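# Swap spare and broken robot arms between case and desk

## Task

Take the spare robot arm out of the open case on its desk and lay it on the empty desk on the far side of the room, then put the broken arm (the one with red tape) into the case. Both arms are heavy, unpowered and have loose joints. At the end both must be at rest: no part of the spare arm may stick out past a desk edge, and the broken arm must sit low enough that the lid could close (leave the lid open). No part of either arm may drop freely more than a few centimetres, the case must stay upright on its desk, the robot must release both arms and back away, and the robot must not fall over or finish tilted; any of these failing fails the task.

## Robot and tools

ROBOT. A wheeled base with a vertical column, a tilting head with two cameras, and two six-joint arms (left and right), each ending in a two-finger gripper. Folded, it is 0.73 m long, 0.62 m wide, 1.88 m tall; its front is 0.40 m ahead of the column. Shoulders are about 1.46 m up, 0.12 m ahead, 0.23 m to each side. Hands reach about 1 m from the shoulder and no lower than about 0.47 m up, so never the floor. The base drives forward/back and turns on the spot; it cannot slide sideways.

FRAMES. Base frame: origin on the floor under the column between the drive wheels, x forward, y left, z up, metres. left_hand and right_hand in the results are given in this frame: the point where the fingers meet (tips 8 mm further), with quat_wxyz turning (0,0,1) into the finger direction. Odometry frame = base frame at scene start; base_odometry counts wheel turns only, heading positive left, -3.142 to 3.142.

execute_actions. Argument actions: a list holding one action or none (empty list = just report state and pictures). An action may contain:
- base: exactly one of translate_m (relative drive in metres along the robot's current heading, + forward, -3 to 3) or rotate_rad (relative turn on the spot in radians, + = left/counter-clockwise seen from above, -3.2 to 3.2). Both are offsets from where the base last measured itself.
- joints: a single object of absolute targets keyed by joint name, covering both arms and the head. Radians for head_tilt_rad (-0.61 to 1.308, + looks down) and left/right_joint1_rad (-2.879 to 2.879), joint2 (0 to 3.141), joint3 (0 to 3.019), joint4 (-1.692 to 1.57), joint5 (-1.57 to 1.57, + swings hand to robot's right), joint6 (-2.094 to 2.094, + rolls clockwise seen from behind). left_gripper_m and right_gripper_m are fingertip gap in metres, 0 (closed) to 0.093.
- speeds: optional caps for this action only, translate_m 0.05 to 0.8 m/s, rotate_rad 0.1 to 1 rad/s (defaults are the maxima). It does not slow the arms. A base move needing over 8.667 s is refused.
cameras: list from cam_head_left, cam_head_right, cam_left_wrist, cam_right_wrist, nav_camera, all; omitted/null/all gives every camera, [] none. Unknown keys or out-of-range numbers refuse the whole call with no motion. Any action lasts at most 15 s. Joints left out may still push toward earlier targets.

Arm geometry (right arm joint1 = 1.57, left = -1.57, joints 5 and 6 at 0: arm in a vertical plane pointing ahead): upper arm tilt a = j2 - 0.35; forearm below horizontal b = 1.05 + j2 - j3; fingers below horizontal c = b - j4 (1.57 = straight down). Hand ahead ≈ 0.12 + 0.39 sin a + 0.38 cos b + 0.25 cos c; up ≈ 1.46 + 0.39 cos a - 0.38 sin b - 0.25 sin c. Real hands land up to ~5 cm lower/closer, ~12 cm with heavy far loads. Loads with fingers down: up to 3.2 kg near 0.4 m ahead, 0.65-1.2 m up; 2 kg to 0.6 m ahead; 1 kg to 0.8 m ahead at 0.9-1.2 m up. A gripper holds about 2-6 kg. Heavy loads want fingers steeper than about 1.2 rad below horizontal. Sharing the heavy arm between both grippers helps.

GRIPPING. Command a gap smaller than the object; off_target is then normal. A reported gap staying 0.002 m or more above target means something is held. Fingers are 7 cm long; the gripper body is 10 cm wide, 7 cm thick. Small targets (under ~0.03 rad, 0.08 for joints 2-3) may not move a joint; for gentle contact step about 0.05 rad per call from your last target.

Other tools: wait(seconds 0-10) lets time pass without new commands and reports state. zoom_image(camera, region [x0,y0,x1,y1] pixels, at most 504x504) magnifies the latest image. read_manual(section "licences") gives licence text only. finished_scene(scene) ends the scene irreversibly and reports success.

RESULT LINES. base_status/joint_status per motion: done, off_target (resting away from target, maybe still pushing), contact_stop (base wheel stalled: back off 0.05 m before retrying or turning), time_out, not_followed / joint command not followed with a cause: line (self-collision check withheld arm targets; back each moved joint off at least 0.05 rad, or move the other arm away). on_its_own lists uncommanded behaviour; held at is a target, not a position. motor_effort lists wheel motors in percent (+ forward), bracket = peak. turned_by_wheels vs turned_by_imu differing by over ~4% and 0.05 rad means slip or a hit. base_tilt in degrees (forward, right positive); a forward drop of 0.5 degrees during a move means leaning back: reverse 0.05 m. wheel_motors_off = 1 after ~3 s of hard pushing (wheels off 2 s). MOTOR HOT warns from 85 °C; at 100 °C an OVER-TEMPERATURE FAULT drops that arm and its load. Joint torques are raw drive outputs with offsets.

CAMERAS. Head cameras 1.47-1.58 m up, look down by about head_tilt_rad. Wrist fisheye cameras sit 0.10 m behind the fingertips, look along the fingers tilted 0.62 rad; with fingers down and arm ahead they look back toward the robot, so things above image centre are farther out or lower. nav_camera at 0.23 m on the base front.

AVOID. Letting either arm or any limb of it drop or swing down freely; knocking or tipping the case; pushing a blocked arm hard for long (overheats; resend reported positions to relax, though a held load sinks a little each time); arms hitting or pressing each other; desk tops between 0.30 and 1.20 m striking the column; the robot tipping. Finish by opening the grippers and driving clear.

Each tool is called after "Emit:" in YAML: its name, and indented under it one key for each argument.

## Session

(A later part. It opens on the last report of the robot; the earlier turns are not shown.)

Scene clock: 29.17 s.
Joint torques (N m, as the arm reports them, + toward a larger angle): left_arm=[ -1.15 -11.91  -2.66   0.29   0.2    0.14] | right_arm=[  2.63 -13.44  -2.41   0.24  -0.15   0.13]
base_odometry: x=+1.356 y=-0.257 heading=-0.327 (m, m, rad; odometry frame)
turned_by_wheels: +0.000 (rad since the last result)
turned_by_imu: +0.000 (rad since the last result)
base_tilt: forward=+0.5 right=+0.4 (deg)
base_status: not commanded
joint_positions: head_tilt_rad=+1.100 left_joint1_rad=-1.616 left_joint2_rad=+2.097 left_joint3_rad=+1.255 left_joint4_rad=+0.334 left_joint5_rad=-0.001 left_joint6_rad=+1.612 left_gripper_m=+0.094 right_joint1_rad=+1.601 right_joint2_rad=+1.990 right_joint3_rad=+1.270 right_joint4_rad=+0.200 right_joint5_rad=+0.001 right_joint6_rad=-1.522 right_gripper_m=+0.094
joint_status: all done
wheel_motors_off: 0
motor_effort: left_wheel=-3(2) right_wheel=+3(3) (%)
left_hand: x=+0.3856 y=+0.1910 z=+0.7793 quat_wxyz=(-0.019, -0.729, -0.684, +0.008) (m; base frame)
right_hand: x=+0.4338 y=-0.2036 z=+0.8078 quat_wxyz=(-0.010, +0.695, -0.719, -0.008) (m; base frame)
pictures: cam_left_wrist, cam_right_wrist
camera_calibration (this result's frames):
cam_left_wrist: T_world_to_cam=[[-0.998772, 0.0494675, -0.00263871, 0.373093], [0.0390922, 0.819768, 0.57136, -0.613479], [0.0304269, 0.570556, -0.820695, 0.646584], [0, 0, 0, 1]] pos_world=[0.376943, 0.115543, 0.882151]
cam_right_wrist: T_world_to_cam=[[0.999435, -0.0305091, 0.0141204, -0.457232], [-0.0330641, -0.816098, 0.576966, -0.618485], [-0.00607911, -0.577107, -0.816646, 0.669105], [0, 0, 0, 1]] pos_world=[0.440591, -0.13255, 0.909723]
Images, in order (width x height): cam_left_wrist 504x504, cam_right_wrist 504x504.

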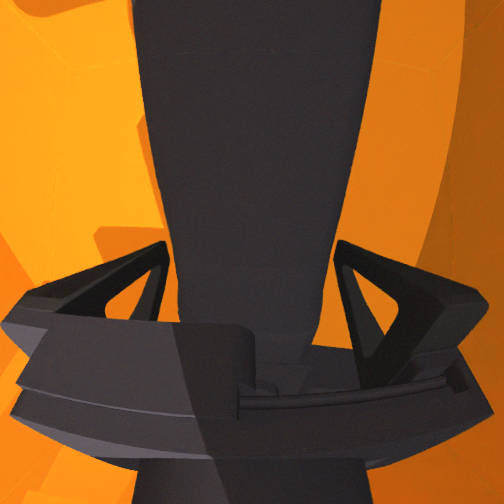

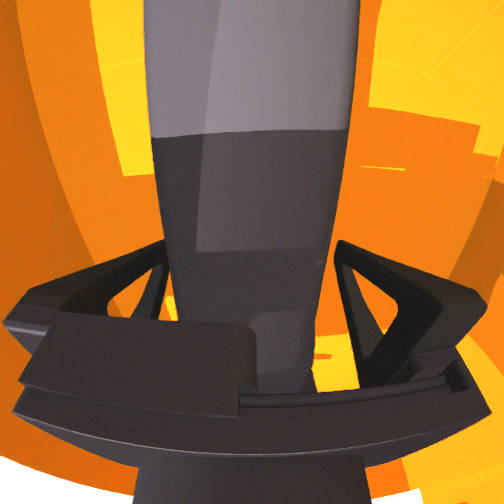

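Emit:
execute_actions:
  actions:
    - {"joints":{"left_gripper_m":0,"right_gripper_m":0}}
  cameras: []

Emit:
execute_actions:
  actions:
    - {"joints":{"right_joint2_rad":1.875,"right_joint3_rad":1.185,"left_joint2_rad":1.97,"left_joint3_rad":1.165}}
  cameras: []

Emit:
execute_actions:
  actions:
    - {"joints":{"right_joint2_rad":1.81,"right_joint3_rad":1.115,"left_joint2_rad":1.89,"left_joint3_rad":1.085}}
  cameras: []

Emit:
execute_actions:
  actions:
    - {"joints":{"right_joint2_rad":1.74,"right_joint3_rad":1.05,"left_joint2_rad":1.81,"left_joint3_rad":1.005}}
  cameras: []

Emit:
execute_actions:
  actions:
    - {"joints":{"right_joint2_rad":1.67,"right_joint3_rad":1.0,"left_joint2_rad":1.73,"left_joint3_rad":0.93,"left_joint1_rad":-1.63}}
  cameras: []

Emit:
execute_actions:
  actions:
    - {"joints":{"right_joint2_rad":1.6,"right_joint3_rad":0.95,"left_joint2_rad":1.65,"left_joint3_rad":0.865}}
  cameras: ["cam_head_left"]

Emit:
execute_actions:
  actions:
    - {"joints":{"right_joint2_rad":1.44,"right_joint3_rad":0.855,"right_joint4_rad":0.13,"left_joint2_rad":1.48,"left_joint3_rad":0.75,"left_joint4_rad":0.28,"left_joint1_rad":-1.635,"right_joint1_rad":1.615}}
  cameras: []

Emit:
execute_actions:
  actions:
    - {"joints":{"right_joint2_rad":1.27,"right_joint3_rad":0.77,"right_joint4_rad":0.045,"left_joint2_rad":1.29,"left_joint3_rad":0.65,"left_joint4_rad":0.19,"left_joint1_rad":-1.64,"right_joint1_rad":1.62}}
  cameras: []

Emit:
execute_actions:
  actions:
    - {"joints":{"right_joint2_rad":1.085,"right_joint3_rad":0.715,"right_joint4_rad":-0.08,"left_joint2_rad":1.09,"left_joint3_rad":0.59,"left_joint4_rad":0.055,"left_joint1_rad":-1.65,"right_joint1_rad":1.63}}
  cameras: []

Emit:
execute_actions:
  actions:
    - {"joints":{"right_joint2_rad":0.89,"right_joint3_rad":0.69,"right_joint4_rad":-0.23,"left_joint2_rad":0.87,"left_joint3_rad":0.56,"left_joint4_rad":-0.125,"head_tilt_rad":0.7}}
  cameras: ["cam_head_left"]

Emit:
execute_actions:
  actions:
    - {"base":{"translate_m":-0.8},"speeds":{"translate_m":0.4}}
  cameras: []

Emit:
execute_actions:
  actions:
    - {"base":{"rotate_rad":-3.1},"speeds":{"rotate_rad":0.6}}
  cameras: ["cam_head_left","nav_camera"]

Scene clock: 42.43 s.
Joint torques (N m, as the arm reports them, + toward a larger angle): left_arm=[ -1.04 -11.57  -2.86   0.49   0.1    0.04] | right_arm=[  1.8  -13.19  -1.93   0.06  -0.16   0.11]
base_odometry: x=+1.356 y=-0.257 heading=-0.327 (m, m, rad; odometry frame)
turned_by_wheels: +0.000 (rad since the last result)
turned_by_imu: -0.001 (rad since the last result)
base_tilt: forward=+0.5 right=+0.4 (deg)
base_status: not commanded
joint_positions: head_tilt_rad=+1.100 left_joint1_rad=-1.616 left_joint2_rad=+2.098 left_joint3_rad=+1.256 left_joint4_rad=+0.332 left_joint5_rad=+0.001 left_joint6_rad=+1.624 left_gripper_m=+0.056 right_joint1_rad=+1.601 right_joint2_rad=+1.990 right_joint3_rad=+1.266 right_joint4_rad=+0.202 right_joint5_rad=+0.001 right_joint6_rad=-1.521 right_gripper_m=+0.055
joint_status: left_gripper_m off_target (ended at +0.056, target +0.000); right_gripper_m off_target (ended at +0.055, target +0.000)
wheel_motors_off: 0
motor_effort: left_wheel=-3(4) right_wheel=+4(4) (%)
left_hand: x=+0.3858 y=+0.1906 z=+0.7789 quat_wxyz=(-0.019, -0.733, -0.680, +0.009) (m; base frame)
right_hand: x=+0.4318 y=-0.2037 z=+0.8081 quat_wxyz=(-0.009, +0.695, -0.719, -0.008) (m; base frame)
pictures: none
No camera images: the call's "cameras" was empty. Leave "cameras" out to get every camera's image.

Scene clock: 43.30 s.
Joint torques (N m, as the arm reports them, + toward a larger angle): left_arm=[ -1.29 -20.59  -5.8    0.47   0.18  -0.07] | right_arm=[  2.42 -21.8   -6.75  -0.25   0.34   0.18]
base_odometry: x=+1.356 y=-0.257 heading=-0.327 (m, m, rad; odometry frame)
turned_by_wheels: +0.000 (rad since the last result)
turned_by_imu: +0.000 (rad since the last result)
base_tilt: forward=+0.5 right=+0.3 (deg)
base_status: not commanded
joint_positions: head_tilt_rad=+1.100 left_joint1_rad=-1.612 left_joint2_rad=+2.074 left_joint3_rad=+1.211 left_joint4_rad=+0.332 left_joint5_rad=-0.001 left_joint6_rad=+1.636 left_gripper_m=+0.056 right_joint1_rad=+1.603 right_joint2_rad=+1.979 right_joint3_rad=+1.232 right_joint4_rad=+0.219 right_joint5_rad=-0.014 right_joint6_rad=-1.526 right_gripper_m=+0.055
joint_status: all done
wheel_motors_off: 0
motor_effort: left_wheel=-2(4) right_wheel=+3(3) (%)
left_hand: x=+0.3745 y=+0.1950 z=+0.7905 quat_wxyz=(-0.010, -0.737, -0.676, +0.014) (m; base frame)
right_hand: x=+0.4225 y=-0.1997 z=+0.8144 quat_wxyz=(-0.013, +0.697, -0.717, -0.016) (m; base frame)
pictures: none
No camera images: the call's "cameras" was empty. Leave "cameras" out to get every camera's image.

Scene clock: 44.27 s.
Joint torques (N m, as the arm reports them, + toward a larger angle): left_arm=[ -1.15 -19.72  -4.99   0.46   0.12  -0.12] | right_arm=[  0.93 -20.65  -6.06  -0.36   0.43   0.18]
base_odometry: x=+1.356 y=-0.257 heading=-0.327 (m, m, rad; odometry frame)
turned_by_wheels: +0.000 (rad since the last result)
turned_by_imu: +0.000 (rad since the last result)
base_tilt: forward=+0.5 right=+0.3 (deg)
base_status: not commanded
joint_positions: head_tilt_rad=+1.100 left_joint1_rad=-1.612 left_joint2_rad=+1.982 left_joint3_rad=+1.121 left_joint4_rad=+0.332 left_joint5_rad=-0.001 left_joint6_rad=+1.639 left_gripper_m=+0.055 right_joint1_rad=+1.605 right_joint2_rad=+1.896 right_joint3_rad=+1.157 right_joint4_rad=+0.221 right_joint5_rad=-0.016 right_joint6_rad=-1.527 right_gripper_m=+0.055
joint_status: all done
wheel_motors_off: 0
motor_effort: left_wheel=-2(3) right_wheel=+3(3) (%)
left_hand: x=+0.3796 y=+0.1961 z=+0.8255 quat_wxyz=(-0.011, -0.738, -0.675, +0.014) (m; base frame)
right_hand: x=+0.4278 y=-0.1988 z=+0.8457 quat_wxyz=(-0.018, +0.697, -0.716, -0.015) (m; base frame)
pictures: none
No camera images: the call's "cameras" was empty. Leave "cameras" out to get every camera's image.

Scene clock: 45.23 s.
Joint torques (N m, as the arm reports them, + toward a larger angle): left_arm=[ -0.92 -20.9   -5.88   0.46  -0.02  -0.06] | right_arm=[  1.73 -21.28  -5.72  -0.53   0.5    0.22]
base_odometry: x=+1.356 y=-0.257 heading=-0.327 (m, m, rad; odometry frame)
turned_by_wheels: +0.000 (rad since the last result)
turned_by_imu: +0.000 (rad since the last result)
base_tilt: forward=+0.5 right=+0.4 (deg)
base_status: not commanded
joint_positions: head_tilt_rad=+1.100 left_joint1_rad=-1.613 left_joint2_rad=+1.918 left_joint3_rad=+1.052 left_joint4_rad=+0.332 left_joint5_rad=+0.004 left_joint6_rad=+1.638 left_gripper_m=+0.055 right_joint1_rad=+1.605 right_joint2_rad=+1.829 right_joint3_rad=+1.088 right_joint4_rad=+0.222 right_joint5_rad=-0.017 right_joint6_rad=-1.528 right_gripper_m=+0.055
joint_status: all done
wheel_motors_off: 0
motor_effort: left_wheel=-4(3) right_wheel=+4(2) (%)
left_hand: x=+0.3774 y=+0.1957 z=+0.8506 quat_wxyz=(-0.011, -0.738, -0.675, +0.017) (m; base frame)
right_hand: x=+0.4254 y=-0.1992 z=+0.8715 quat_wxyz=(-0.018, +0.698, -0.716, -0.015) (m; base frame)
pictures: none
No camera images: the call's "cameras" was empty. Leave "cameras" out to get every camera's image.

Scene clock: 46.20 s.
Joint torques (N m, as the arm reports them, + toward a larger angle): left_arm=[ -1.65 -20.67  -5.7    0.43   0.05  -0.08] | right_arm=[  1.35 -20.97  -5.23  -0.38   0.49   0.22]
base_odometry: x=+1.356 y=-0.257 heading=-0.327 (m, m, rad; odometry frame)
turned_by_wheels: +0.000 (rad since the last result)
turned_by_imu: +0.000 (rad since the last result)
base_tilt: forward=+0.5 right=+0.4 (deg)
base_status: not commanded
joint_positions: head_tilt_rad=+1.100 left_joint1_rad=-1.615 left_joint2_rad=+1.835 left_joint3_rad=+0.976 left_joint4_rad=+0.332 left_joint5_rad=+0.002 left_joint6_rad=+1.638 left_gripper_m=+0.055 right_joint1_rad=+1.606 right_joint2_rad=+1.761 right_joint3_rad=+1.034 right_joint4_rad=+0.219 right_joint5_rad=-0.016 right_joint6_rad=-1.532 right_gripper_m=+0.055
joint_status: all done
wheel_motors_off: 0
motor_effort: left_wheel=-3(4) right_wheel=+2(3) (%)
left_hand: x=+0.3807 y=+0.1954 z=+0.8818 quat_wxyz=(-0.014, -0.738, -0.675, +0.015) (m; base frame)
right_hand: x=+0.4307 y=-0.1998 z=+0.8965 quat_wxyz=(-0.022, +0.699, -0.715, -0.011) (m; base frame)
pictures: none
No camera images: the call's "cameras" was empty. Leave "cameras" out to get every camera's image.

Scene clock: 46.93 s.
Joint torques (N m, as the arm reports them, + toward a larger angle): left_arm=[ -1.35 -21.17  -5.8    0.43   0.07  -0.11] | right_arm=[  1.31 -21.76  -4.66  -0.24   0.45   0.27]
base_odometry: x=+1.356 y=-0.257 heading=-0.327 (m, m, rad; odometry frame)
turned_by_wheels: +0.000 (rad since the last result)
turned_by_imu: +0.000 (rad since the last result)
base_tilt: forward=+0.5 right=+0.3 (deg)
base_status: not commanded
joint_positions: head_tilt_rad=+1.100 left_joint1_rad=-1.617 left_joint2_rad=+1.760 left_joint3_rad=+0.911 left_joint4_rad=+0.332 left_joint5_rad=+0.001 left_joint6_rad=+1.637 left_gripper_m=+0.055 right_joint1_rad=+1.607 right_joint2_rad=+1.693 right_joint3_rad=+0.981 right_joint4_rad=+0.216 right_joint5_rad=-0.016 right_joint6_rad=-1.534 right_gripper_m=+0.055
joint_status: all done
wheel_motors_off: 0
motor_effort: left_wheel=-2(4) right_wheel=+3(4) (%)
left_hand: x=+0.3830 y=+0.1952 z=+0.9092 quat_wxyz=(-0.018, -0.738, -0.675, +0.012) (m; base frame)
right_hand: x=+0.4339 y=-0.1997 z=+0.9210 quat_wxyz=(-0.026, +0.700, -0.714, -0.007) (m; base frame)
pictures: cam_head_left
camera_calibration (this result's frames):
cam_head_left: T_world_to_cam=[[0.00111854, -0.999966, -0.00823067, 0.0425191], [-0.934431, 0.00188613, -0.35614, 0.60828], [0.356143, 0.00808935, -0.934397, 1.34439], [0, 0, 0, 1]] pos_world=[0.0895535, 0.0304951, 1.47318]
Images, in order (width x height): cam_head_left 896x504.

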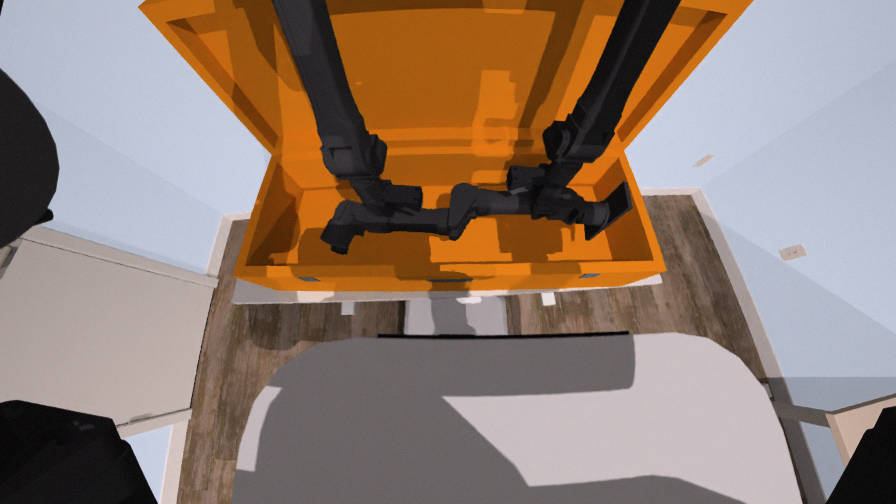

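Scene clock: 48.03 s.
Joint torques (N m, as the arm reports them, + toward a larger angle): left_arm=[ -0.91 -20.46  -4.88   0.39   0.02  -0.01] | right_arm=[  1.13 -19.38  -3.11  -0.14   0.33   0.38]
base_odometry: x=+1.356 y=-0.257 heading=-0.327 (m, m, rad; odometry frame)
turned_by_wheels: +0.000 (rad since the last result)
turned_by_imu: +0.000 (rad since the last result)
base_tilt: forward=+0.5 right=+0.4 (deg)
base_status: not commanded
joint_positions: head_tilt_rad=+1.100 left_joint1_rad=-1.624 left_joint2_rad=+1.588 left_joint3_rad=+0.790 left_joint4_rad=+0.274 left_joint5_rad=+0.003 left_joint6_rad=+1.627 left_gripper_m=+0.055 right_joint1_rad=+1.609 right_joint2_rad=+1.520 right_joint3_rad=+0.876 right_joint4_rad=+0.140 right_joint5_rad=-0.012 right_joint6_rad=-1.540 right_gripper_m=+0.055
joint_status: all done
wheel_motors_off: 0
motor_effort: left_wheel=-2(4) right_wheel=+4(5) (%)
left_hand: x=+0.3842 y=+0.1936 z=+0.9677 quat_wxyz=(-0.018, -0.735, -0.677, +0.017) (m; base frame)
right_hand: x=+0.4375 y=-0.2006 z=+0.9803 quat_wxyz=(-0.023, +0.703, -0.711, -0.009) (m; base frame)
pictures: none
No camera images: the call's "cameras" was empty. Leave "cameras" out to get every camera's image.

Scene clock: 49.20 s.
Joint torques (N m, as the arm reports them, + toward a larger angle): left_arm=[ -0.98 -19.21  -3.71   0.53   0.09   0.03] | right_arm=[  1.29 -19.44  -1.79  -0.07   0.34   0.36]
base_odometry: x=+1.356 y=-0.257 heading=-0.327 (m, m, rad; odometry frame)
turned_by_wheels: +0.000 (rad since the last result)
turned_by_imu: +0.000 (rad since the last result)
base_tilt: forward=+0.5 right=+0.4 (deg)
base_status: not commanded
joint_positions: head_tilt_rad=+1.100 left_joint1_rad=-1.630 left_joint2_rad=+1.395 left_joint3_rad=+0.680 left_joint4_rad=+0.182 left_joint5_rad=+0.002 left_joint6_rad=+1.624 left_gripper_m=+0.055 right_joint1_rad=+1.612 right_joint2_rad=+1.353 right_joint3_rad=+0.784 right_joint4_rad=+0.058 right_joint5_rad=-0.013 right_joint6_rad=-1.542 right_gripper_m=+0.055
joint_status: all done
wheel_motors_off: 0
motor_effort: left_wheel=-2(6) right_wheel=+3(4) (%)
left_hand: x=+0.3821 y=+0.1934 z=+1.0281 quat_wxyz=(-0.016, -0.735, -0.677, +0.021) (m; base frame)
right_hand: x=+0.4345 y=-0.2006 z=+1.0349 quat_wxyz=(-0.022, +0.704, -0.710, -0.013) (m; base frame)
pictures: none
No camera images: the call's "cameras" was empty. Leave "cameras" out to get every camera's image.

Scene clock: 50.43 s.
Joint torques (N m, as the arm reports them, + toward a larger angle): left_arm=[ -1.24 -18.73  -1.44   0.37   0.17   0.09] | right_arm=[  1.69 -18.46   0.62  -0.06   0.27   0.29]
base_odometry: x=+1.356 y=-0.257 heading=-0.327 (m, m, rad; odometry frame)
turned_by_wheels: +0.000 (rad since the last result)
turned_by_imu: +0.000 (rad since the last result)
base_tilt: forward=+0.5 right=+0.3 (deg)
base_status: not commanded
joint_positions: head_tilt_rad=+1.100 left_joint1_rad=-1.636 left_joint2_rad=+1.193 left_joint3_rad=+0.602 left_joint4_rad=+0.048 left_joint5_rad=+0.000 left_joint6_rad=+1.617 left_gripper_m=+0.055 right_joint1_rad=+1.620 right_joint2_rad=+1.167 right_joint3_rad=+0.716 right_joint4_rad=-0.068 right_joint5_rad=-0.011 right_joint6_rad=-1.542 right_gripper_m=+0.055
joint_status: all done
wheel_motors_off: 0
motor_effort: left_wheel=-5(5) right_wheel=+3(5) (%)
left_hand: x=+0.3812 y=+0.1938 z=+1.0851 quat_wxyz=(-0.014, -0.734, -0.678, +0.026) (m; base frame)
right_hand: x=+0.4339 y=-0.1994 z=+1.0923 quat_wxyz=(-0.020, +0.705, -0.708, -0.018) (m; base frame)
pictures: none
No camera images: the call's "cameras" was empty. Leave "cameras" out to get every camera's image.

Scene clock: 51.63 s.
Joint torques (N m, as the arm reports them, + toward a larger angle): left_arm=[ -0.7  -17.57   1.36   0.2   -0.03   0.1 ] | right_arm=[  0.95 -18.31   4.03  -0.1    0.43   0.27]
base_odometry: x=+1.356 y=-0.257 heading=-0.327 (m, m, rad; odometry frame)
turned_by_wheels: +0.000 (rad since the last result)
turned_by_imu: +0.000 (rad since the last result)
base_tilt: forward=+0.6 right=+0.4 (deg)
base_status: not commanded
joint_positions: head_tilt_rad=+0.717 left_joint1_rad=-1.642 left_joint2_rad=+0.966 left_joint3_rad=+0.550 left_joint4_rad=-0.127 left_joint5_rad=+0.004 left_joint6_rad=+1.614 left_gripper_m=+0.055 right_joint1_rad=+1.625 right_joint2_rad=+0.968 right_joint3_rad=+0.672 right_joint4_rad=-0.219 right_joint5_rad=-0.015 right_joint6_rad=-1.541 right_gripper_m=+0.055
joint_status: all done
wheel_motors_off: 0
motor_effort: left_wheel=-4(5) right_wheel=+3(5) (%)
left_hand: x=+0.3831 y=+0.1940 z=+1.1447 quat_wxyz=(-0.016, -0.734, -0.678, +0.030) (m; base frame)
right_hand: x=+0.4363 y=-0.1987 z=+1.1517 quat_wxyz=(-0.025, +0.706, -0.708, -0.019) (m; base frame)
pictures: cam_head_left
camera_calibration (this result's frames):
cam_head_left: T_world_to_cam=[[0.00411413, -0.999966, -0.00721588, 0.0408065], [-0.733563, 0.00188613, -0.679618, 1.09639], [0.679609, 0.00808935, -0.73353, 1.01888], [0, 0, 0, 1]] pos_world=[0.111665, 0.0304951, 1.49281]
Images, in order (width x height): cam_head_left 896x504.

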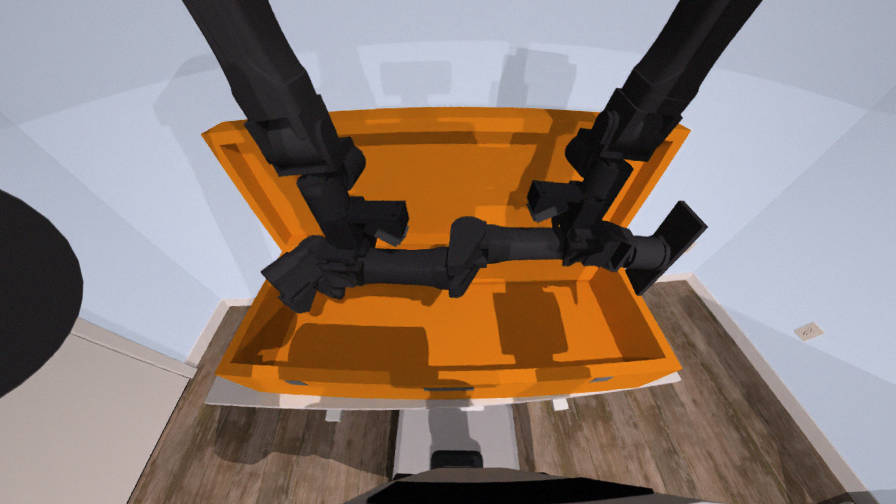

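Scene clock: 55.00 s.
Joint torques (N m, as the arm reports them, + toward a larger angle): left_arm=[ -0.82 -17.17   1.92   0.32  -0.1    0.14] | right_arm=[  1.1  -17.11   4.68   0.25   0.42   0.34]
base_odometry: x=+0.598 y=+0.000 heading=-0.328 (m, m, rad; odometry frame)
turned_by_wheels: -0.001 (rad since the last result)
turned_by_imu: +0.000 (rad since the last result)
base_tilt: forward=+0.5 right=+0.4 (deg)
base_status: done
joint_positions: head_tilt_rad=+0.716 left_joint1_rad=-1.642 left_joint2_rad=+0.966 left_joint3_rad=+0.540 left_joint4_rad=-0.130 left_joint5_rad=+0.006 left_joint6_rad=+1.614 left_gripper_m=+0.055 right_joint1_rad=+1.626 right_joint2_rad=+0.969 right_joint3_rad=+0.663 right_joint4_rad=-0.226 right_joint5_rad=-0.016 right_joint6_rad=-1.541 right_gripper_m=+0.055
joint_status: not commanded
wheel_motors_off: 0
motor_effort: left_wheel=+0(33) right_wheel=+0(63) (%)
left_hand: x=+0.3759 y=+0.1939 z=+1.1444 quat_wxyz=(-0.013, -0.734, -0.678, +0.035) (m; base frame)
right_hand: x=+0.4285 y=-0.1985 z=+1.1505 quat_wxyz=(-0.019, +0.706, -0.708, -0.026) (m; base frame)
pictures: none
No camera images: the call's "cameras" was empty. Leave "cameras" out to get every camera's image.

Scene clock: 61.37 s.
Joint torques (N m, as the arm reports them, + toward a larger angle): left_arm=[ -0.62 -17.46   1.76   0.35   0.     0.11] | right_arm=[  1.51 -17.09   4.54   0.3    0.29   0.3 ]
base_odometry: x=+0.598 y=+0.000 heading=+2.856 (m, m, rad; odometry frame)
turned_by_wheels: -3.099 (rad since the last result)
turned_by_imu: -3.101 (rad since the last result)
base_tilt: forward=+0.5 right=+0.4 (deg)
base_status: done
joint_positions: head_tilt_rad=+0.716 left_joint1_rad=-1.642 left_joint2_rad=+0.966 left_joint3_rad=+0.543 left_joint4_rad=-0.130 left_joint5_rad=+0.003 left_joint6_rad=+1.614 left_gripper_m=+0.055 right_joint1_rad=+1.628 right_joint2_rad=+0.969 right_joint3_rad=+0.666 right_joint4_rad=-0.226 right_joint5_rad=-0.011 right_joint6_rad=-1.540 right_gripper_m=+0.055
joint_status: not commanded
wheel_motors_off: 0
motor_effort: left_wheel=+5(57) right_wheel=-6(50) (%)
left_hand: x=+0.3776 y=+0.1942 z=+1.1445 quat_wxyz=(-0.013, -0.734, -0.678, +0.033) (m; base frame)
right_hand: x=+0.4300 y=-0.1984 z=+1.1507 quat_wxyz=(-0.019, +0.706, -0.707, -0.024) (m; base frame)
pictures: cam_head_left, nav_camera
camera_calibration (this result's frames):
cam_head_left: T_world_to_cam=[[0.00411923, -0.999966, -0.00721298, 0.0408018], [-0.733083, 0.00188613, -0.680136, 1.09717], [0.680126, 0.00808935, -0.73305, 1.01812], [0, 0, 0, 1]] pos_world=[0.111699, 0.0304951, 1.49285]
Images, in order (width x height): cam_head_left 896x504, nav_camera 896x504.

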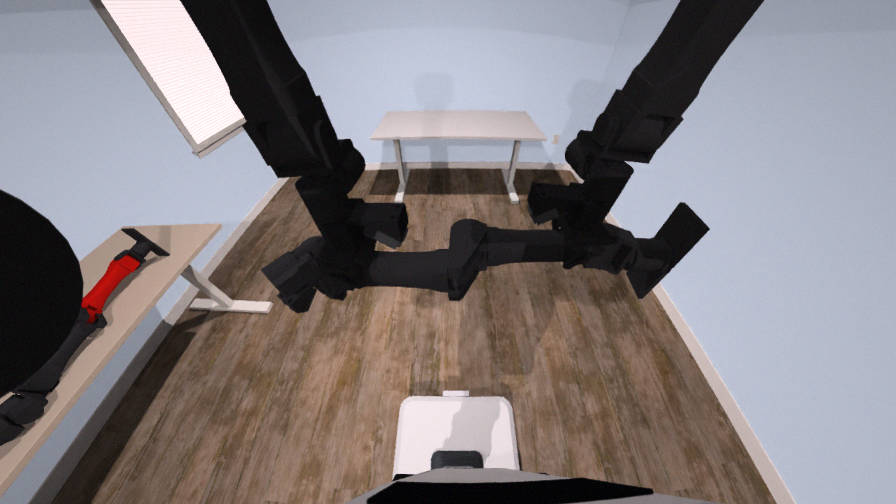

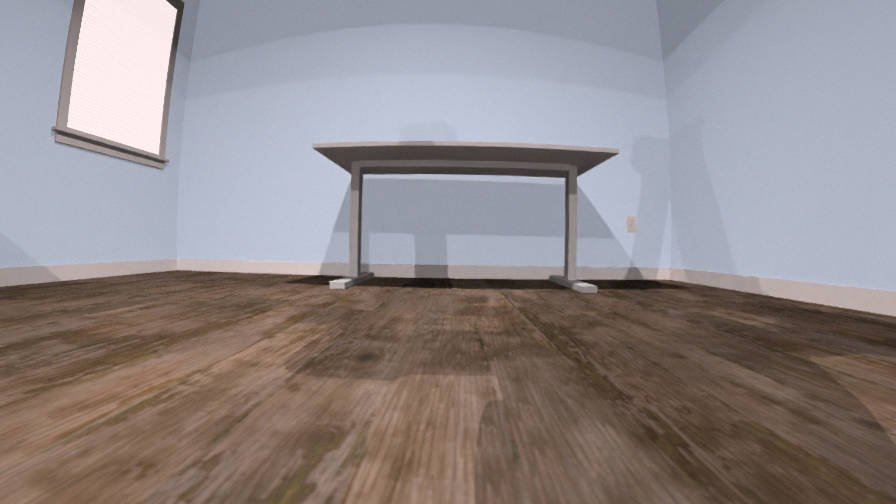

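Emit:
execute_actions:
  actions:
    - {"base":{"translate_m":1.85},"speeds":{"translate_m":0.5},"joints":{"right_joint2_rad":1.02,"right_joint3_rad":0.705,"right_joint4_rad":-0.14,"left_joint2_rad":1.015,"left_joint3_rad":0.575,"left_joint4_rad":0,"head_tilt_rad":1.1}}
  cameras: []

Emit:
execute_actions:
  actions:
    - {"joints":{"right_joint2_rad":1.15,"right_joint3_rad":0.73,"right_joint4_rad":-0.05,"left_joint2_rad":1.16,"left_joint3_rad":0.605,"left_joint4_rad":0.1,"left_joint1_rad":-1.64,"right_joint1_rad":1.62}}
  cameras: []

Emit:
execute_actions:
  actions:
    - {"joints":{"right_joint2_rad":1.27,"right_joint3_rad":0.77,"right_joint4_rad":0.03,"left_joint2_rad":1.29,"left_joint3_rad":0.65,"left_joint4_rad":0.18}}
  cameras: []

Emit:
execute_actions:
  actions:
    - {"joints":{"right_joint2_rad":1.39,"right_joint3_rad":0.825,"right_joint4_rad":0.09,"left_joint2_rad":1.42,"left_joint3_rad":0.71,"left_joint4_rad":0.25,"left_joint1_rad":-1.63,"right_joint1_rad":1.61}}
  cameras: ["cam_head_left"]

Scene clock: 75.10 s.
Joint torques (N m, as the arm reports them, + toward a larger angle): left_arm=[ -1.34 -19.49  -0.19   0.43   0.19   0.1 ] | right_arm=[  1.45 -20.08   1.71  -0.13   0.08   0.33]
base_odometry: x=-1.177 y=+0.521 heading=+2.856 (m, m, rad; odometry frame)
turned_by_wheels: -0.001 (rad since the last result)
turned_by_imu: -0.005 (rad since the last result)
base_tilt: forward=+0.5 right=+0.4 (deg)
base_status: done
joint_positions: head_tilt_rad=+1.099 left_joint1_rad=-1.636 left_joint2_rad=+1.124 left_joint3_rad=+0.573 left_joint4_rad=-0.012 left_joint5_rad=-0.001 left_joint6_rad=+1.616 left_gripper_m=+0.055 right_joint1_rad=+1.628 right_joint2_rad=+1.115 right_joint3_rad=+0.698 right_joint4_rad=-0.125 right_joint5_rad=-0.006 right_joint6_rad=-1.540 right_gripper_m=+0.055
joint_status: all done
wheel_motors_off: 0
motor_effort: left_wheel=+0(53) right_wheel=+2(55) (%)
left_hand: x=+0.3735 y=+0.1954 z=+1.1038 quat_wxyz=(-0.006, -0.734, -0.678, +0.033) (m; base frame)
right_hand: x=+0.4272 y=-0.1972 z=+1.1079 quat_wxyz=(-0.013, +0.706, -0.708, -0.026) (m; base frame)
pictures: none
No camera images: the call's "cameras" was empty. Leave "cameras" out to get every camera's image.

Scene clock: 76.20 s.
Joint torques (N m, as the arm reports them, + toward a larger angle): left_arm=[ -1.48 -19.03  -1.73   0.85   0.07   0.05] | right_arm=[  0.57 -19.    -0.01  -0.19   0.13   0.34]
base_odometry: x=-1.177 y=+0.521 heading=+2.856 (m, m, rad; odometry frame)
turned_by_wheels: +0.000 (rad since the last result)
turned_by_imu: +0.000 (rad since the last result)
base_tilt: forward=+0.5 right=+0.4 (deg)
base_status: not commanded
joint_positions: head_tilt_rad=+1.099 left_joint1_rad=-1.629 left_joint2_rad=+1.258 left_joint3_rad=+0.613 left_joint4_rad=+0.080 left_joint5_rad=+0.002 left_joint6_rad=+1.621 left_gripper_m=+0.055 right_joint1_rad=+1.625 right_joint2_rad=+1.235 right_joint3_rad=+0.731 right_joint4_rad=-0.038 right_joint5_rad=-0.008 right_joint6_rad=-1.540 right_gripper_m=+0.055
joint_status: all done
wheel_motors_off: 0
motor_effort: left_wheel=-1(4) right_wheel=+3(2) (%)
left_hand: x=+0.3711 y=+0.1963 z=+1.0677 quat_wxyz=(-0.004, -0.735, -0.678, +0.033) (m; base frame)
right_hand: x=+0.4254 y=-0.1965 z=+1.0718 quat_wxyz=(-0.013, +0.706, -0.708, -0.026) (m; base frame)
pictures: none
No camera images: the call's "cameras" was empty. Leave "cameras" out to get every camera's image.

Scene clock: 77.23 s.
Joint torques (N m, as the arm reports them, + toward a larger angle): left_arm=[ -1.47 -18.86  -2.88   0.85   0.1    0.01] | right_arm=[  1.2  -19.49  -1.29  -0.2    0.1    0.32]
base_odometry: x=-1.177 y=+0.521 heading=+2.856 (m, m, rad; odometry frame)
turned_by_wheels: +0.000 (rad since the last result)
turned_by_imu: +0.000 (rad since the last result)
base_tilt: forward=+0.4 right=+0.4 (deg)
base_status: not commanded
joint_positions: head_tilt_rad=+1.099 left_joint1_rad=-1.625 left_joint2_rad=+1.385 left_joint3_rad=+0.669 left_joint4_rad=+0.162 left_joint5_rad=+0.001 left_joint6_rad=+1.626 left_gripper_m=+0.055 right_joint1_rad=+1.622 right_joint2_rad=+1.352 right_joint3_rad=+0.779 right_joint4_rad=+0.042 right_joint5_rad=-0.007 right_joint6_rad=-1.539 right_gripper_m=+0.055
joint_status: all done
wheel_motors_off: 0
motor_effort: left_wheel=-2(4) right_wheel=+2(3) (%)
left_hand: x=+0.3746 y=+0.1965 z=+1.0313 quat_wxyz=(-0.007, -0.735, -0.677, +0.027) (m; base frame)
right_hand: x=+0.4279 y=-0.1969 z=+1.0354 quat_wxyz=(-0.015, +0.705, -0.709, -0.021) (m; base frame)
pictures: none
No camera images: the call's "cameras" was empty. Leave "cameras" out to get every camera's image.

Scene clock: 78.27 s.
Joint torques (N m, as the arm reports them, + toward a larger angle): left_arm=[ -0.94 -19.38  -4.06   0.85  -0.03   0.  ] | right_arm=[  0.25 -20.1   -2.66  -0.17   0.19   0.36]
base_odometry: x=-1.177 y=+0.521 heading=+2.856 (m, m, rad; odometry frame)
turned_by_wheels: +0.000 (rad since the last result)
turned_by_imu: +0.000 (rad since the last result)
base_tilt: forward=+0.5 right=+0.4 (deg)
base_status: not commanded
joint_positions: head_tilt_rad=+1.099 left_joint1_rad=-1.621 left_joint2_rad=+1.516 left_joint3_rad=+0.738 left_joint4_rad=+0.229 left_joint5_rad=+0.004 left_joint6_rad=+1.628 left_gripper_m=+0.055 right_joint1_rad=+1.617 right_joint2_rad=+1.471 right_joint3_rad=+0.841 right_joint4_rad=+0.103 right_joint5_rad=-0.009 right_joint6_rad=-1.541 right_gripper_m=+0.055
joint_status: all done
wheel_motors_off: 0
motor_effort: left_wheel=-3(4) right_wheel=+1(4) (%)
left_hand: x=+0.3755 y=+0.1964 z=+0.9915 quat_wxyz=(-0.008, -0.735, -0.677, +0.025) (m; base frame)
right_hand: x=+0.4294 y=-0.1976 z=+0.9969 quat_wxyz=(-0.016, +0.704, -0.709, -0.019) (m; base frame)
pictures: cam_head_left
camera_calibration (this result's frames):
cam_head_left: T_world_to_cam=[[0.00112128, -0.999966, -0.0082303, 0.0425184], [-0.934312, 0.00188613, -0.35645, 0.608753], [0.356454, 0.00808935, -0.934278, 1.34419], [0, 0, 0, 1]] pos_world=[0.0895757, 0.0304951, 1.47319]
Images, in order (width x height): cam_head_left 896x504.

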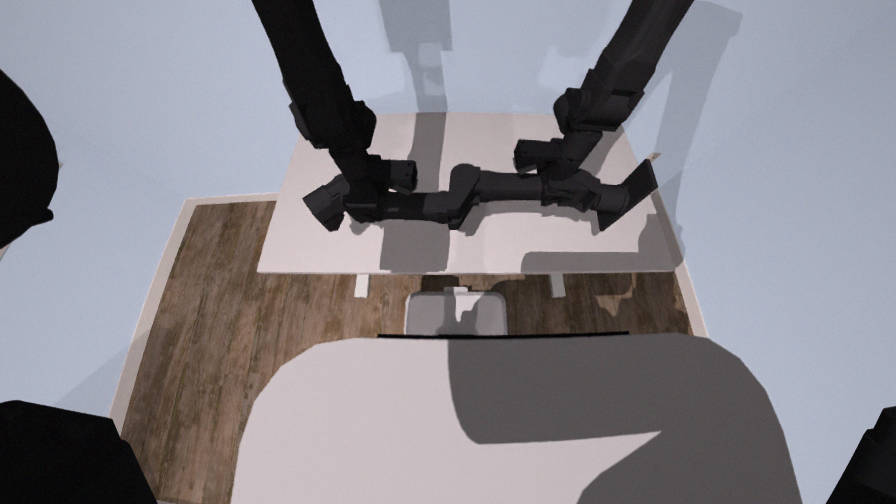

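Emit:
execute_actions:
  actions:
    - {"base":{"translate_m":0.16},"speeds":{"translate_m":0.15},"joints":{"right_joint2_rad":1.5,"right_joint3_rad":0.89,"right_joint4_rad":0.135,"left_joint2_rad":1.54,"left_joint3_rad":0.79,"left_joint4_rad":0.29}}
  cameras: []

Emit:
execute_actions:
  actions:
    - {"joints":{"right_joint2_rad":1.6,"right_joint3_rad":0.95,"right_joint4_rad":0.17,"left_joint2_rad":1.63,"left_joint3_rad":0.85,"left_joint4_rad":0.32,"left_joint1_rad":-1.62}}
  cameras: []

Emit:
execute_actions:
  actions:
    - {"joints":{"right_joint2_rad":1.67,"right_joint3_rad":1.0,"right_joint4_rad":0.19,"left_joint2_rad":1.70,"left_joint3_rad":0.905,"left_joint4_rad":0.33}}
  cameras: []

Emit:
execute_actions:
  actions:
    - {"joints":{"right_joint2_rad":1.73,"right_joint3_rad":1.05,"left_joint2_rad":1.77,"left_joint3_rad":0.965}}
  cameras: ["cam_head_left"]

Emit:
execute_actions:
  actions:
    - {"joints":{"left_joint1_rad":-1.665,"right_joint1_rad":1.565,"left_joint6_rad":1.605,"right_joint6_rad":-1.55}}
  cameras: []

Emit:
execute_actions:
  actions:
    - {"joints":{"left_joint1_rad":-1.71,"right_joint1_rad":1.52,"left_joint6_rad":1.585,"right_joint6_rad":-1.575,"left_joint2_rad":1.80,"left_joint3_rad":0.99}}
  cameras: ["cam_head_left"]

Emit:
zoom_image:
  camera: "cam_head_left"
  region: [270,130,470,330]

Scene clock: 87.40 s.
Joint torques (N m, as the arm reports them, + toward a larger angle): left_arm=[ -1.32 -20.72  -5.23   0.82   0.04  -0.05] | right_arm=[  0.83 -20.71  -4.41  -0.16   0.18   0.32]
base_odometry: x=-1.331 y=+0.567 heading=+2.855 (m, m, rad; odometry frame)
turned_by_wheels: -0.001 (rad since the last result)
turned_by_imu: -0.002 (rad since the last result)
base_tilt: forward=+0.5 right=+0.3 (deg)
base_status: done
joint_positions: head_tilt_rad=+1.100 left_joint1_rad=-1.618 left_joint2_rad=+1.647 left_joint3_rad=+0.832 left_joint4_rad=+0.271 left_joint5_rad=+0.003 left_joint6_rad=+1.630 left_gripper_m=+0.055 right_joint1_rad=+1.614 right_joint2_rad=+1.592 right_joint3_rad=+0.920 right_joint4_rad=+0.149 right_joint5_rad=-0.009 right_joint6_rad=-1.538 right_gripper_m=+0.055
joint_status: all done
wheel_motors_off: 0
motor_effort: left_wheel=-2(32) right_wheel=+1(33) (%)
left_hand: x=+0.3797 y=+0.1962 z=+0.9477 quat_wxyz=(-0.009, -0.736, -0.677, +0.022) (m; base frame)
right_hand: x=+0.4320 y=-0.1975 z=+0.9560 quat_wxyz=(-0.017, +0.703, -0.711, -0.016) (m; base frame)
pictures: none
No camera images: the call's "cameras" was empty. Leave "cameras" out to get every camera's image.

Scene clock: 88.23 s.
Joint torques (N m, as the arm reports them, + toward a larger angle): left_arm=[ -0.65 -20.12  -5.17   1.23  -0.03  -0.07] | right_arm=[  0.54 -20.32  -4.31  -0.16   0.26   0.26]
base_odometry: x=-1.331 y=+0.567 heading=+2.855 (m, m, rad; odometry frame)
turned_by_wheels: +0.000 (rad since the last result)
turned_by_imu: +0.000 (rad since the last result)
base_tilt: forward=+0.5 right=+0.4 (deg)
base_status: not commanded
joint_positions: head_tilt_rad=+1.100 left_joint1_rad=-1.612 left_joint2_rad=+1.726 left_joint3_rad=+0.890 left_joint4_rad=+0.293 left_joint5_rad=+0.004 left_joint6_rad=+1.635 left_gripper_m=+0.055 right_joint1_rad=+1.614 right_joint2_rad=+1.677 right_joint3_rad=+0.978 right_joint4_rad=+0.180 right_joint5_rad=-0.011 right_joint6_rad=-1.537 right_gripper_m=+0.055
joint_status: all done
wheel_motors_off: 0
motor_effort: left_wheel=-2(2) right_wheel=+2(3) (%)
left_hand: x=+0.3792 y=+0.1984 z=+0.9203 quat_wxyz=(-0.008, -0.737, -0.676, +0.020) (m; base frame)
right_hand: x=+0.4317 y=-0.1962 z=+0.9261 quat_wxyz=(-0.018, +0.703, -0.711, -0.016) (m; base frame)
pictures: none
No camera images: the call's "cameras" was empty. Leave "cameras" out to get every camera's image.

Scene clock: 89.00 s.
Joint torques (N m, as the arm reports them, + toward a larger angle): left_arm=[ -0.97 -19.63  -5.51   1.15   0.03  -0.09] | right_arm=[  0.32 -19.37  -4.85   0.24   0.24   0.32]
base_odometry: x=-1.331 y=+0.567 heading=+2.855 (m, m, rad; odometry frame)
turned_by_wheels: +0.000 (rad since the last result)
turned_by_imu: +0.000 (rad since the last result)
base_tilt: forward=+0.5 right=+0.3 (deg)
base_status: not commanded
joint_positions: head_tilt_rad=+1.100 left_joint1_rad=-1.610 left_joint2_rad=+1.792 left_joint3_rad=+0.946 left_joint4_rad=+0.303 left_joint5_rad=+0.003 left_joint6_rad=+1.638 left_gripper_m=+0.055 right_joint1_rad=+1.614 right_joint2_rad=+1.745 right_joint3_rad=+1.031 right_joint4_rad=+0.197 right_joint5_rad=-0.011 right_joint6_rad=-1.535 right_gripper_m=+0.055
joint_status: all done
wheel_motors_off: 0
motor_effort: left_wheel=-2(3) right_wheel=+2(3) (%)
left_hand: x=+0.3796 y=+0.1992 z=+0.8965 quat_wxyz=(-0.007, -0.737, -0.675, +0.019) (m; base frame)
right_hand: x=+0.4315 y=-0.1955 z=+0.9016 quat_wxyz=(-0.019, +0.702, -0.712, -0.015) (m; base frame)
pictures: none
No camera images: the call's "cameras" was empty. Leave "cameras" out to get every camera's image.

Scene clock: 89.83 s.
Joint torques (N m, as the arm reports them, + toward a larger angle): left_arm=[ -0.98 -14.86  -2.08   1.12   0.14  -0.17] | right_arm=[  1.25 -19.35  -5.13  -0.18   0.24   0.28]
base_odometry: x=-1.331 y=+0.567 heading=+2.855 (m, m, rad; odometry frame)
turned_by_wheels: +0.000 (rad since the last result)
turned_by_imu: +0.000 (rad since the last result)
base_tilt: forward=+0.5 right=+0.3 (deg)
base_status: not commanded
joint_positions: head_tilt_rad=+1.100 left_joint1_rad=-1.616 left_joint2_rad=+1.806 left_joint3_rad=+0.958 left_joint4_rad=+0.303 left_joint5_rad=-0.001 left_joint6_rad=+1.641 left_gripper_m=+0.055 right_joint1_rad=+1.606 right_joint2_rad=+1.810 right_joint3_rad=+1.086 right_joint4_rad=+0.204 right_joint5_rad=-0.008 right_joint6_rad=-1.537 right_gripper_m=+0.055
joint_status: all done
wheel_motors_off: 0
motor_effort: left_wheel=+0(2) right_wheel=+4(4) (%)
left_hand: x=+0.3788 y=+0.1959 z=+0.8914 quat_wxyz=(-0.007, -0.739, -0.673, +0.021) (m; base frame)
right_hand: x=+0.4307 y=-0.2004 z=+0.8775 quat_wxyz=(-0.015, +0.701, -0.713, -0.013) (m; base frame)
pictures: cam_head_left
camera_calibration (this result's frames):
cam_head_left: T_world_to_cam=[[0.00111838, -0.999966, -0.00823069, 0.0425191], [-0.934438, 0.00188613, -0.356121, 0.608252], [0.356124, 0.00808935, -0.934404, 1.3444], [0, 0, 0, 1]] pos_world=[0.0895522, 0.0304951, 1.47318]
Images, in order (width x height): cam_head_left 896x504.

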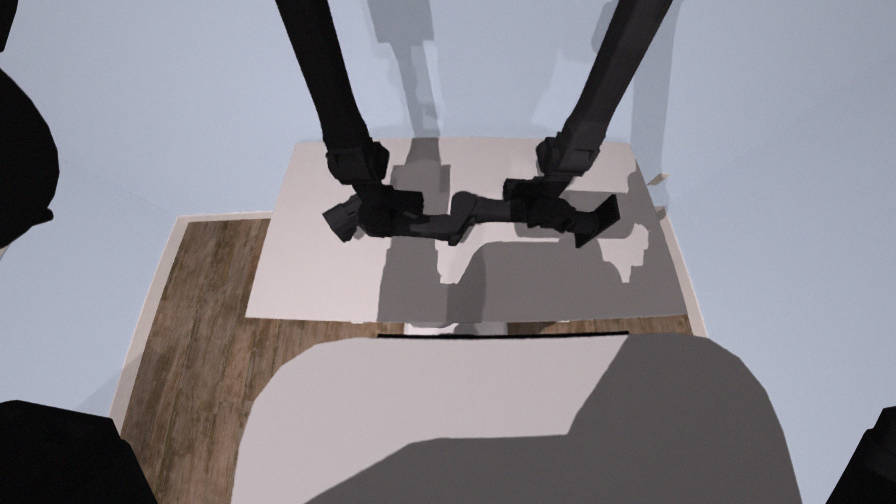

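Scene clock: 90.60 s.
Joint torques (N m, as the arm reports them, + toward a larger angle): left_arm=[ -1.77 -15.54  -2.47   1.13   0.36  -0.12] | right_arm=[ -0.54 -20.32  -5.46  -0.04   0.44   0.08]
base_odometry: x=-1.331 y=+0.567 heading=+2.855 (m, m, rad; odometry frame)
turned_by_wheels: +0.000 (rad since the last result)
turned_by_imu: +0.000 (rad since the last result)
base_tilt: forward=+0.5 right=+0.4 (deg)
base_status: not commanded
joint_positions: head_tilt_rad=+1.100 left_joint1_rad=-1.652 left_joint2_rad=+1.812 left_joint3_rad=+0.965 left_joint4_rad=+0.303 left_joint5_rad=-0.004 left_joint6_rad=+1.625 left_gripper_m=+0.055 right_joint1_rad=+1.569 right_joint2_rad=+1.810 right_joint3_rad=+1.086 right_joint4_rad=+0.205 right_joint5_rad=-0.015 right_joint6_rad=-1.558 right_gripper_m=+0.055
joint_status: all done
wheel_motors_off: 0
motor_effort: left_wheel=-1(2) right_wheel=+3(3) (%)
left_hand: x=+0.3785 y=+0.1730 z=+0.8903 quat_wxyz=(-0.017, -0.740, -0.672, +0.030) (m; base frame)
right_hand: x=+0.4317 y=-0.2239 z=+0.8770 quat_wxyz=(-0.006, +0.702, -0.712, -0.003) (m; base frame)
pictures: none
No camera images: the call's "cameras" was empty. Leave "cameras" out to get every camera's image.

Scene clock: 91.40 s.
Joint torques (N m, as the arm reports them, + toward a larger angle): left_arm=[ -2.   -15.01  -2.26   1.26   0.28  -0.03] | right_arm=[ -0.35 -19.74  -5.5   -0.27   0.38   0.18]
base_odometry: x=-1.331 y=+0.567 heading=+2.855 (m, m, rad; odometry frame)
turned_by_wheels: +0.000 (rad since the last result)
turned_by_imu: +0.000 (rad since the last result)
base_tilt: forward=+0.5 right=+0.4 (deg)
base_status: not commanded
joint_positions: head_tilt_rad=+1.100 left_joint1_rad=-1.708 left_joint2_rad=+1.837 left_joint3_rad=+0.987 left_joint4_rad=+0.303 left_joint5_rad=-0.002 left_joint6_rad=+1.593 left_gripper_m=+0.055 right_joint1_rad=+1.514 right_joint2_rad=+1.810 right_joint3_rad=+1.087 right_joint4_rad=+0.207 right_joint5_rad=-0.012 right_joint6_rad=-1.590 right_gripper_m=+0.055
joint_status: all done
wheel_motors_off: 0
motor_effort: left_wheel=-1(3) right_wheel=+3(2) (%)
left_hand: x=+0.3762 y=+0.1361 z=+0.8846 quat_wxyz=(-0.033, -0.738, -0.672, +0.049) (m; base frame)
right_hand: x=+0.4323 y=-0.2621 z=+0.8778 quat_wxyz=(+0.011, +0.704, -0.710, +0.016) (m; base frame)
pictures: cam_head_left
camera_calibration (this result's frames):
cam_head_left: T_world_to_cam=[[0.00111838, -0.999966, -0.00823069, 0.0425191], [-0.934438, 0.00188613, -0.356121, 0.608252], [0.356124, 0.00808935, -0.934404, 1.3444], [0, 0, 0, 1]] pos_world=[0.0895522, 0.0304951, 1.47318]
Images, in order (width x height): cam_head_left 896x504.

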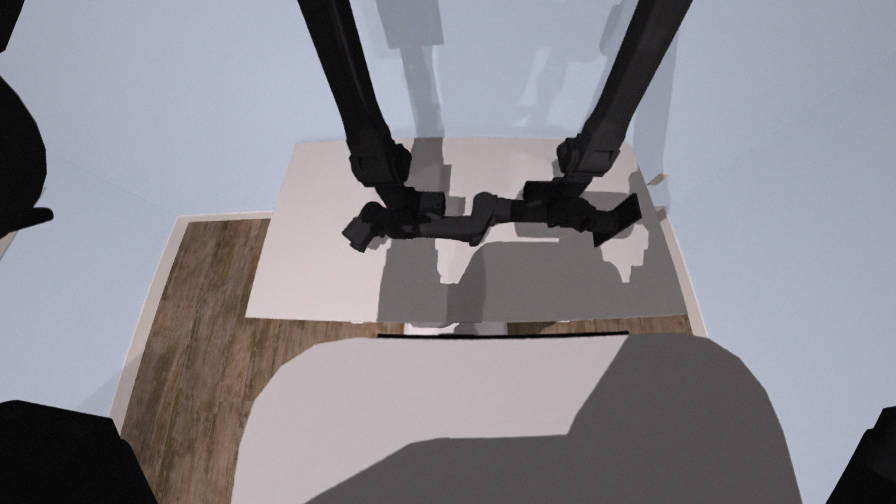

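Region (270, 130, 470, 330) of cam_head_left's 896x504 image, scaled by 2.520, with more detail than that image has.

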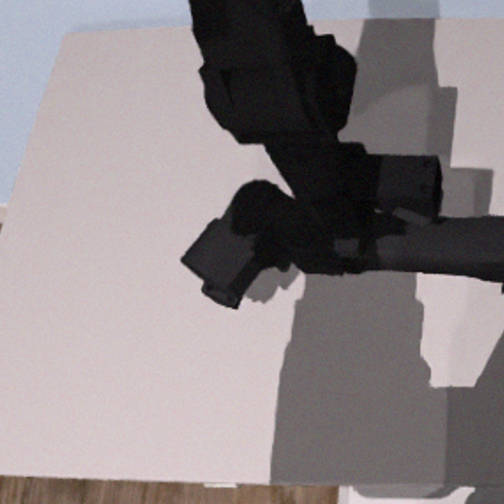

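Emit:
execute_actions:
  actions:
    - {"base":{"translate_m":-0.03},"speeds":{"translate_m":0.05},"joints":{"left_joint1_rad":-1.755,"right_joint1_rad":1.475,"left_joint6_rad":1.565,"right_joint6_rad":-1.6,"left_joint2_rad":1.83,"left_joint3_rad":1.02,"right_joint2_rad":1.76,"right_joint3_rad":1.075}}
  cameras: []

Emit:
execute_actions:
  actions:
    - {"joints":{"left_joint2_rad":1.88,"left_joint3_rad":1.07,"right_joint2_rad":1.81,"right_joint3_rad":1.12}}
  cameras: []

Emit:
execute_actions:
  actions:
    - {"joints":{"left_joint2_rad":1.93,"left_joint3_rad":1.12,"right_joint2_rad":1.85,"right_joint3_rad":1.16}}
  cameras: ["cam_head_left"]

Scene clock: 97.07 s.
Joint torques (N m, as the arm reports them, + toward a larger angle): left_arm=[ -3.29 -17.2   -3.88   1.16   0.19  -0.03] | right_arm=[ -0.82 -20.15  -5.07  -0.07   0.69   0.15]
base_odometry: x=-1.302 y=+0.558 heading=+2.855 (m, m, rad; odometry frame)
turned_by_wheels: +0.000 (rad since the last result)
turned_by_imu: +0.000 (rad since the last result)
base_tilt: forward=+0.5 right=+0.4 (deg)
base_status: done
joint_positions: head_tilt_rad=+1.100 left_joint1_rad=-1.741 left_joint2_rad=+1.893 left_joint3_rad=+1.039 left_joint4_rad=+0.303 left_joint5_rad=+0.001 left_joint6_rad=+1.574 left_gripper_m=+0.055 right_joint1_rad=+1.476 right_joint2_rad=+1.836 right_joint3_rad=+1.110 right_joint4_rad=+0.205 right_joint5_rad=-0.021 right_joint6_rad=-1.610 right_gripper_m=+0.055
joint_status: all done
wheel_motors_off: 0
motor_effort: left_wheel=+0(32) right_wheel=-1(27) (%)
left_hand: x=+0.3728 y=+0.1114 z=+0.8668 quat_wxyz=(-0.042, -0.736, -0.673, +0.062) (m; base frame)
right_hand: x=+0.4295 y=-0.2871 z=+0.8696 quat_wxyz=(+0.021, +0.704, -0.710, +0.022) (m; base frame)
pictures: none
No camera images: the call's "cameras" was empty. Leave "cameras" out to get every camera's image.

Scene clock: 97.77 s.
Joint torques (N m, as the arm reports them, + toward a larger angle): left_arm=[ -3.73 -18.18  -4.49   1.06   0.16  -0.03] | right_arm=[ -1.24 -20.27  -5.27  -0.01   0.72   0.2 ]
base_odometry: x=-1.302 y=+0.558 heading=+2.855 (m, m, rad; odometry frame)
turned_by_wheels: +0.000 (rad since the last result)
turned_by_imu: +0.000 (rad since the last result)
base_tilt: forward=+0.5 right=+0.4 (deg)
base_status: not commanded
joint_positions: head_tilt_rad=+1.100 left_joint1_rad=-1.739 left_joint2_rad=+1.953 left_joint3_rad=+1.097 left_joint4_rad=+0.304 left_joint5_rad=+0.001 left_joint6_rad=+1.571 left_gripper_m=+0.055 right_joint1_rad=+1.476 right_joint2_rad=+1.885 right_joint3_rad=+1.155 right_joint4_rad=+0.205 right_joint5_rad=-0.021 right_joint6_rad=-1.612 right_gripper_m=+0.055
joint_status: all done
wheel_motors_off: 0
motor_effort: left_wheel=+0(0) right_wheel=+0(1) (%)
left_hand: x=+0.3717 y=+0.1099 z=+0.8439 quat_wxyz=(-0.041, -0.735, -0.674, +0.061) (m; base frame)
right_hand: x=+0.4284 y=-0.2883 z=+0.8513 quat_wxyz=(+0.022, +0.705, -0.709, +0.021) (m; base frame)
pictures: none
No camera images: the call's "cameras" was empty. Leave "cameras" out to get every camera's image.

Scene clock: 98.47 s.
Joint torques (N m, as the arm reports them, + toward a larger angle): left_arm=[ -3.5  -17.81  -4.38   1.08   0.14   0.03] | right_arm=[ -1.61 -19.68  -5.2   -0.12   0.69   0.16]
base_odometry: x=-1.302 y=+0.558 heading=+2.855 (m, m, rad; odometry frame)
turned_by_wheels: +0.000 (rad since the last result)
turned_by_imu: +0.000 (rad since the last result)
base_tilt: forward=+0.5 right=+0.4 (deg)
base_status: not commanded
joint_positions: head_tilt_rad=+1.100 left_joint1_rad=-1.737 left_joint2_rad=+2.003 left_joint3_rad=+1.148 left_joint4_rad=+0.304 left_joint5_rad=+0.001 left_joint6_rad=+1.569 left_gripper_m=+0.055 right_joint1_rad=+1.476 right_joint2_rad=+1.923 right_joint3_rad=+1.194 right_joint4_rad=+0.205 right_joint5_rad=-0.021 right_joint6_rad=-1.614 right_gripper_m=+0.055
joint_status: all done
wheel_motors_off: 0
motor_effort: left_wheel=+1(1) right_wheel=-1(1) (%)
left_hand: x=+0.3713 y=+0.1084 z=+0.8247 quat_wxyz=(-0.041, -0.734, -0.675, +0.060) (m; base frame)
right_hand: x=+0.4290 y=-0.2892 z=+0.8366 quat_wxyz=(+0.022, +0.705, -0.708, +0.021) (m; base frame)
pictures: cam_head_left
camera_calibration (this result's frames):
cam_head_left: T_world_to_cam=[[0.00111652, -0.999966, -0.00823094, 0.0425196], [-0.934518, 0.00188613, -0.355911, 0.607932], [0.355914, 0.00808935, -0.934484, 1.34454], [0, 0, 0, 1]] pos_world=[0.0895371, 0.0304951, 1.47317]
Images, in order (width x height): cam_head_left 896x504.

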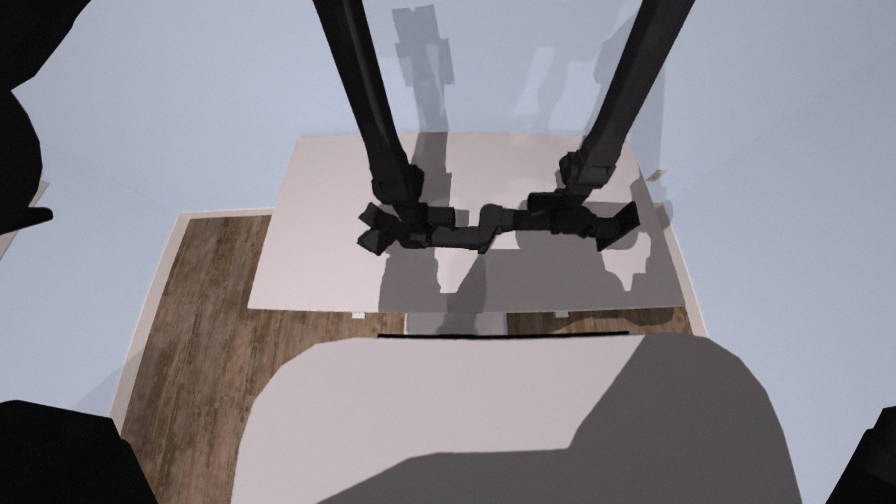

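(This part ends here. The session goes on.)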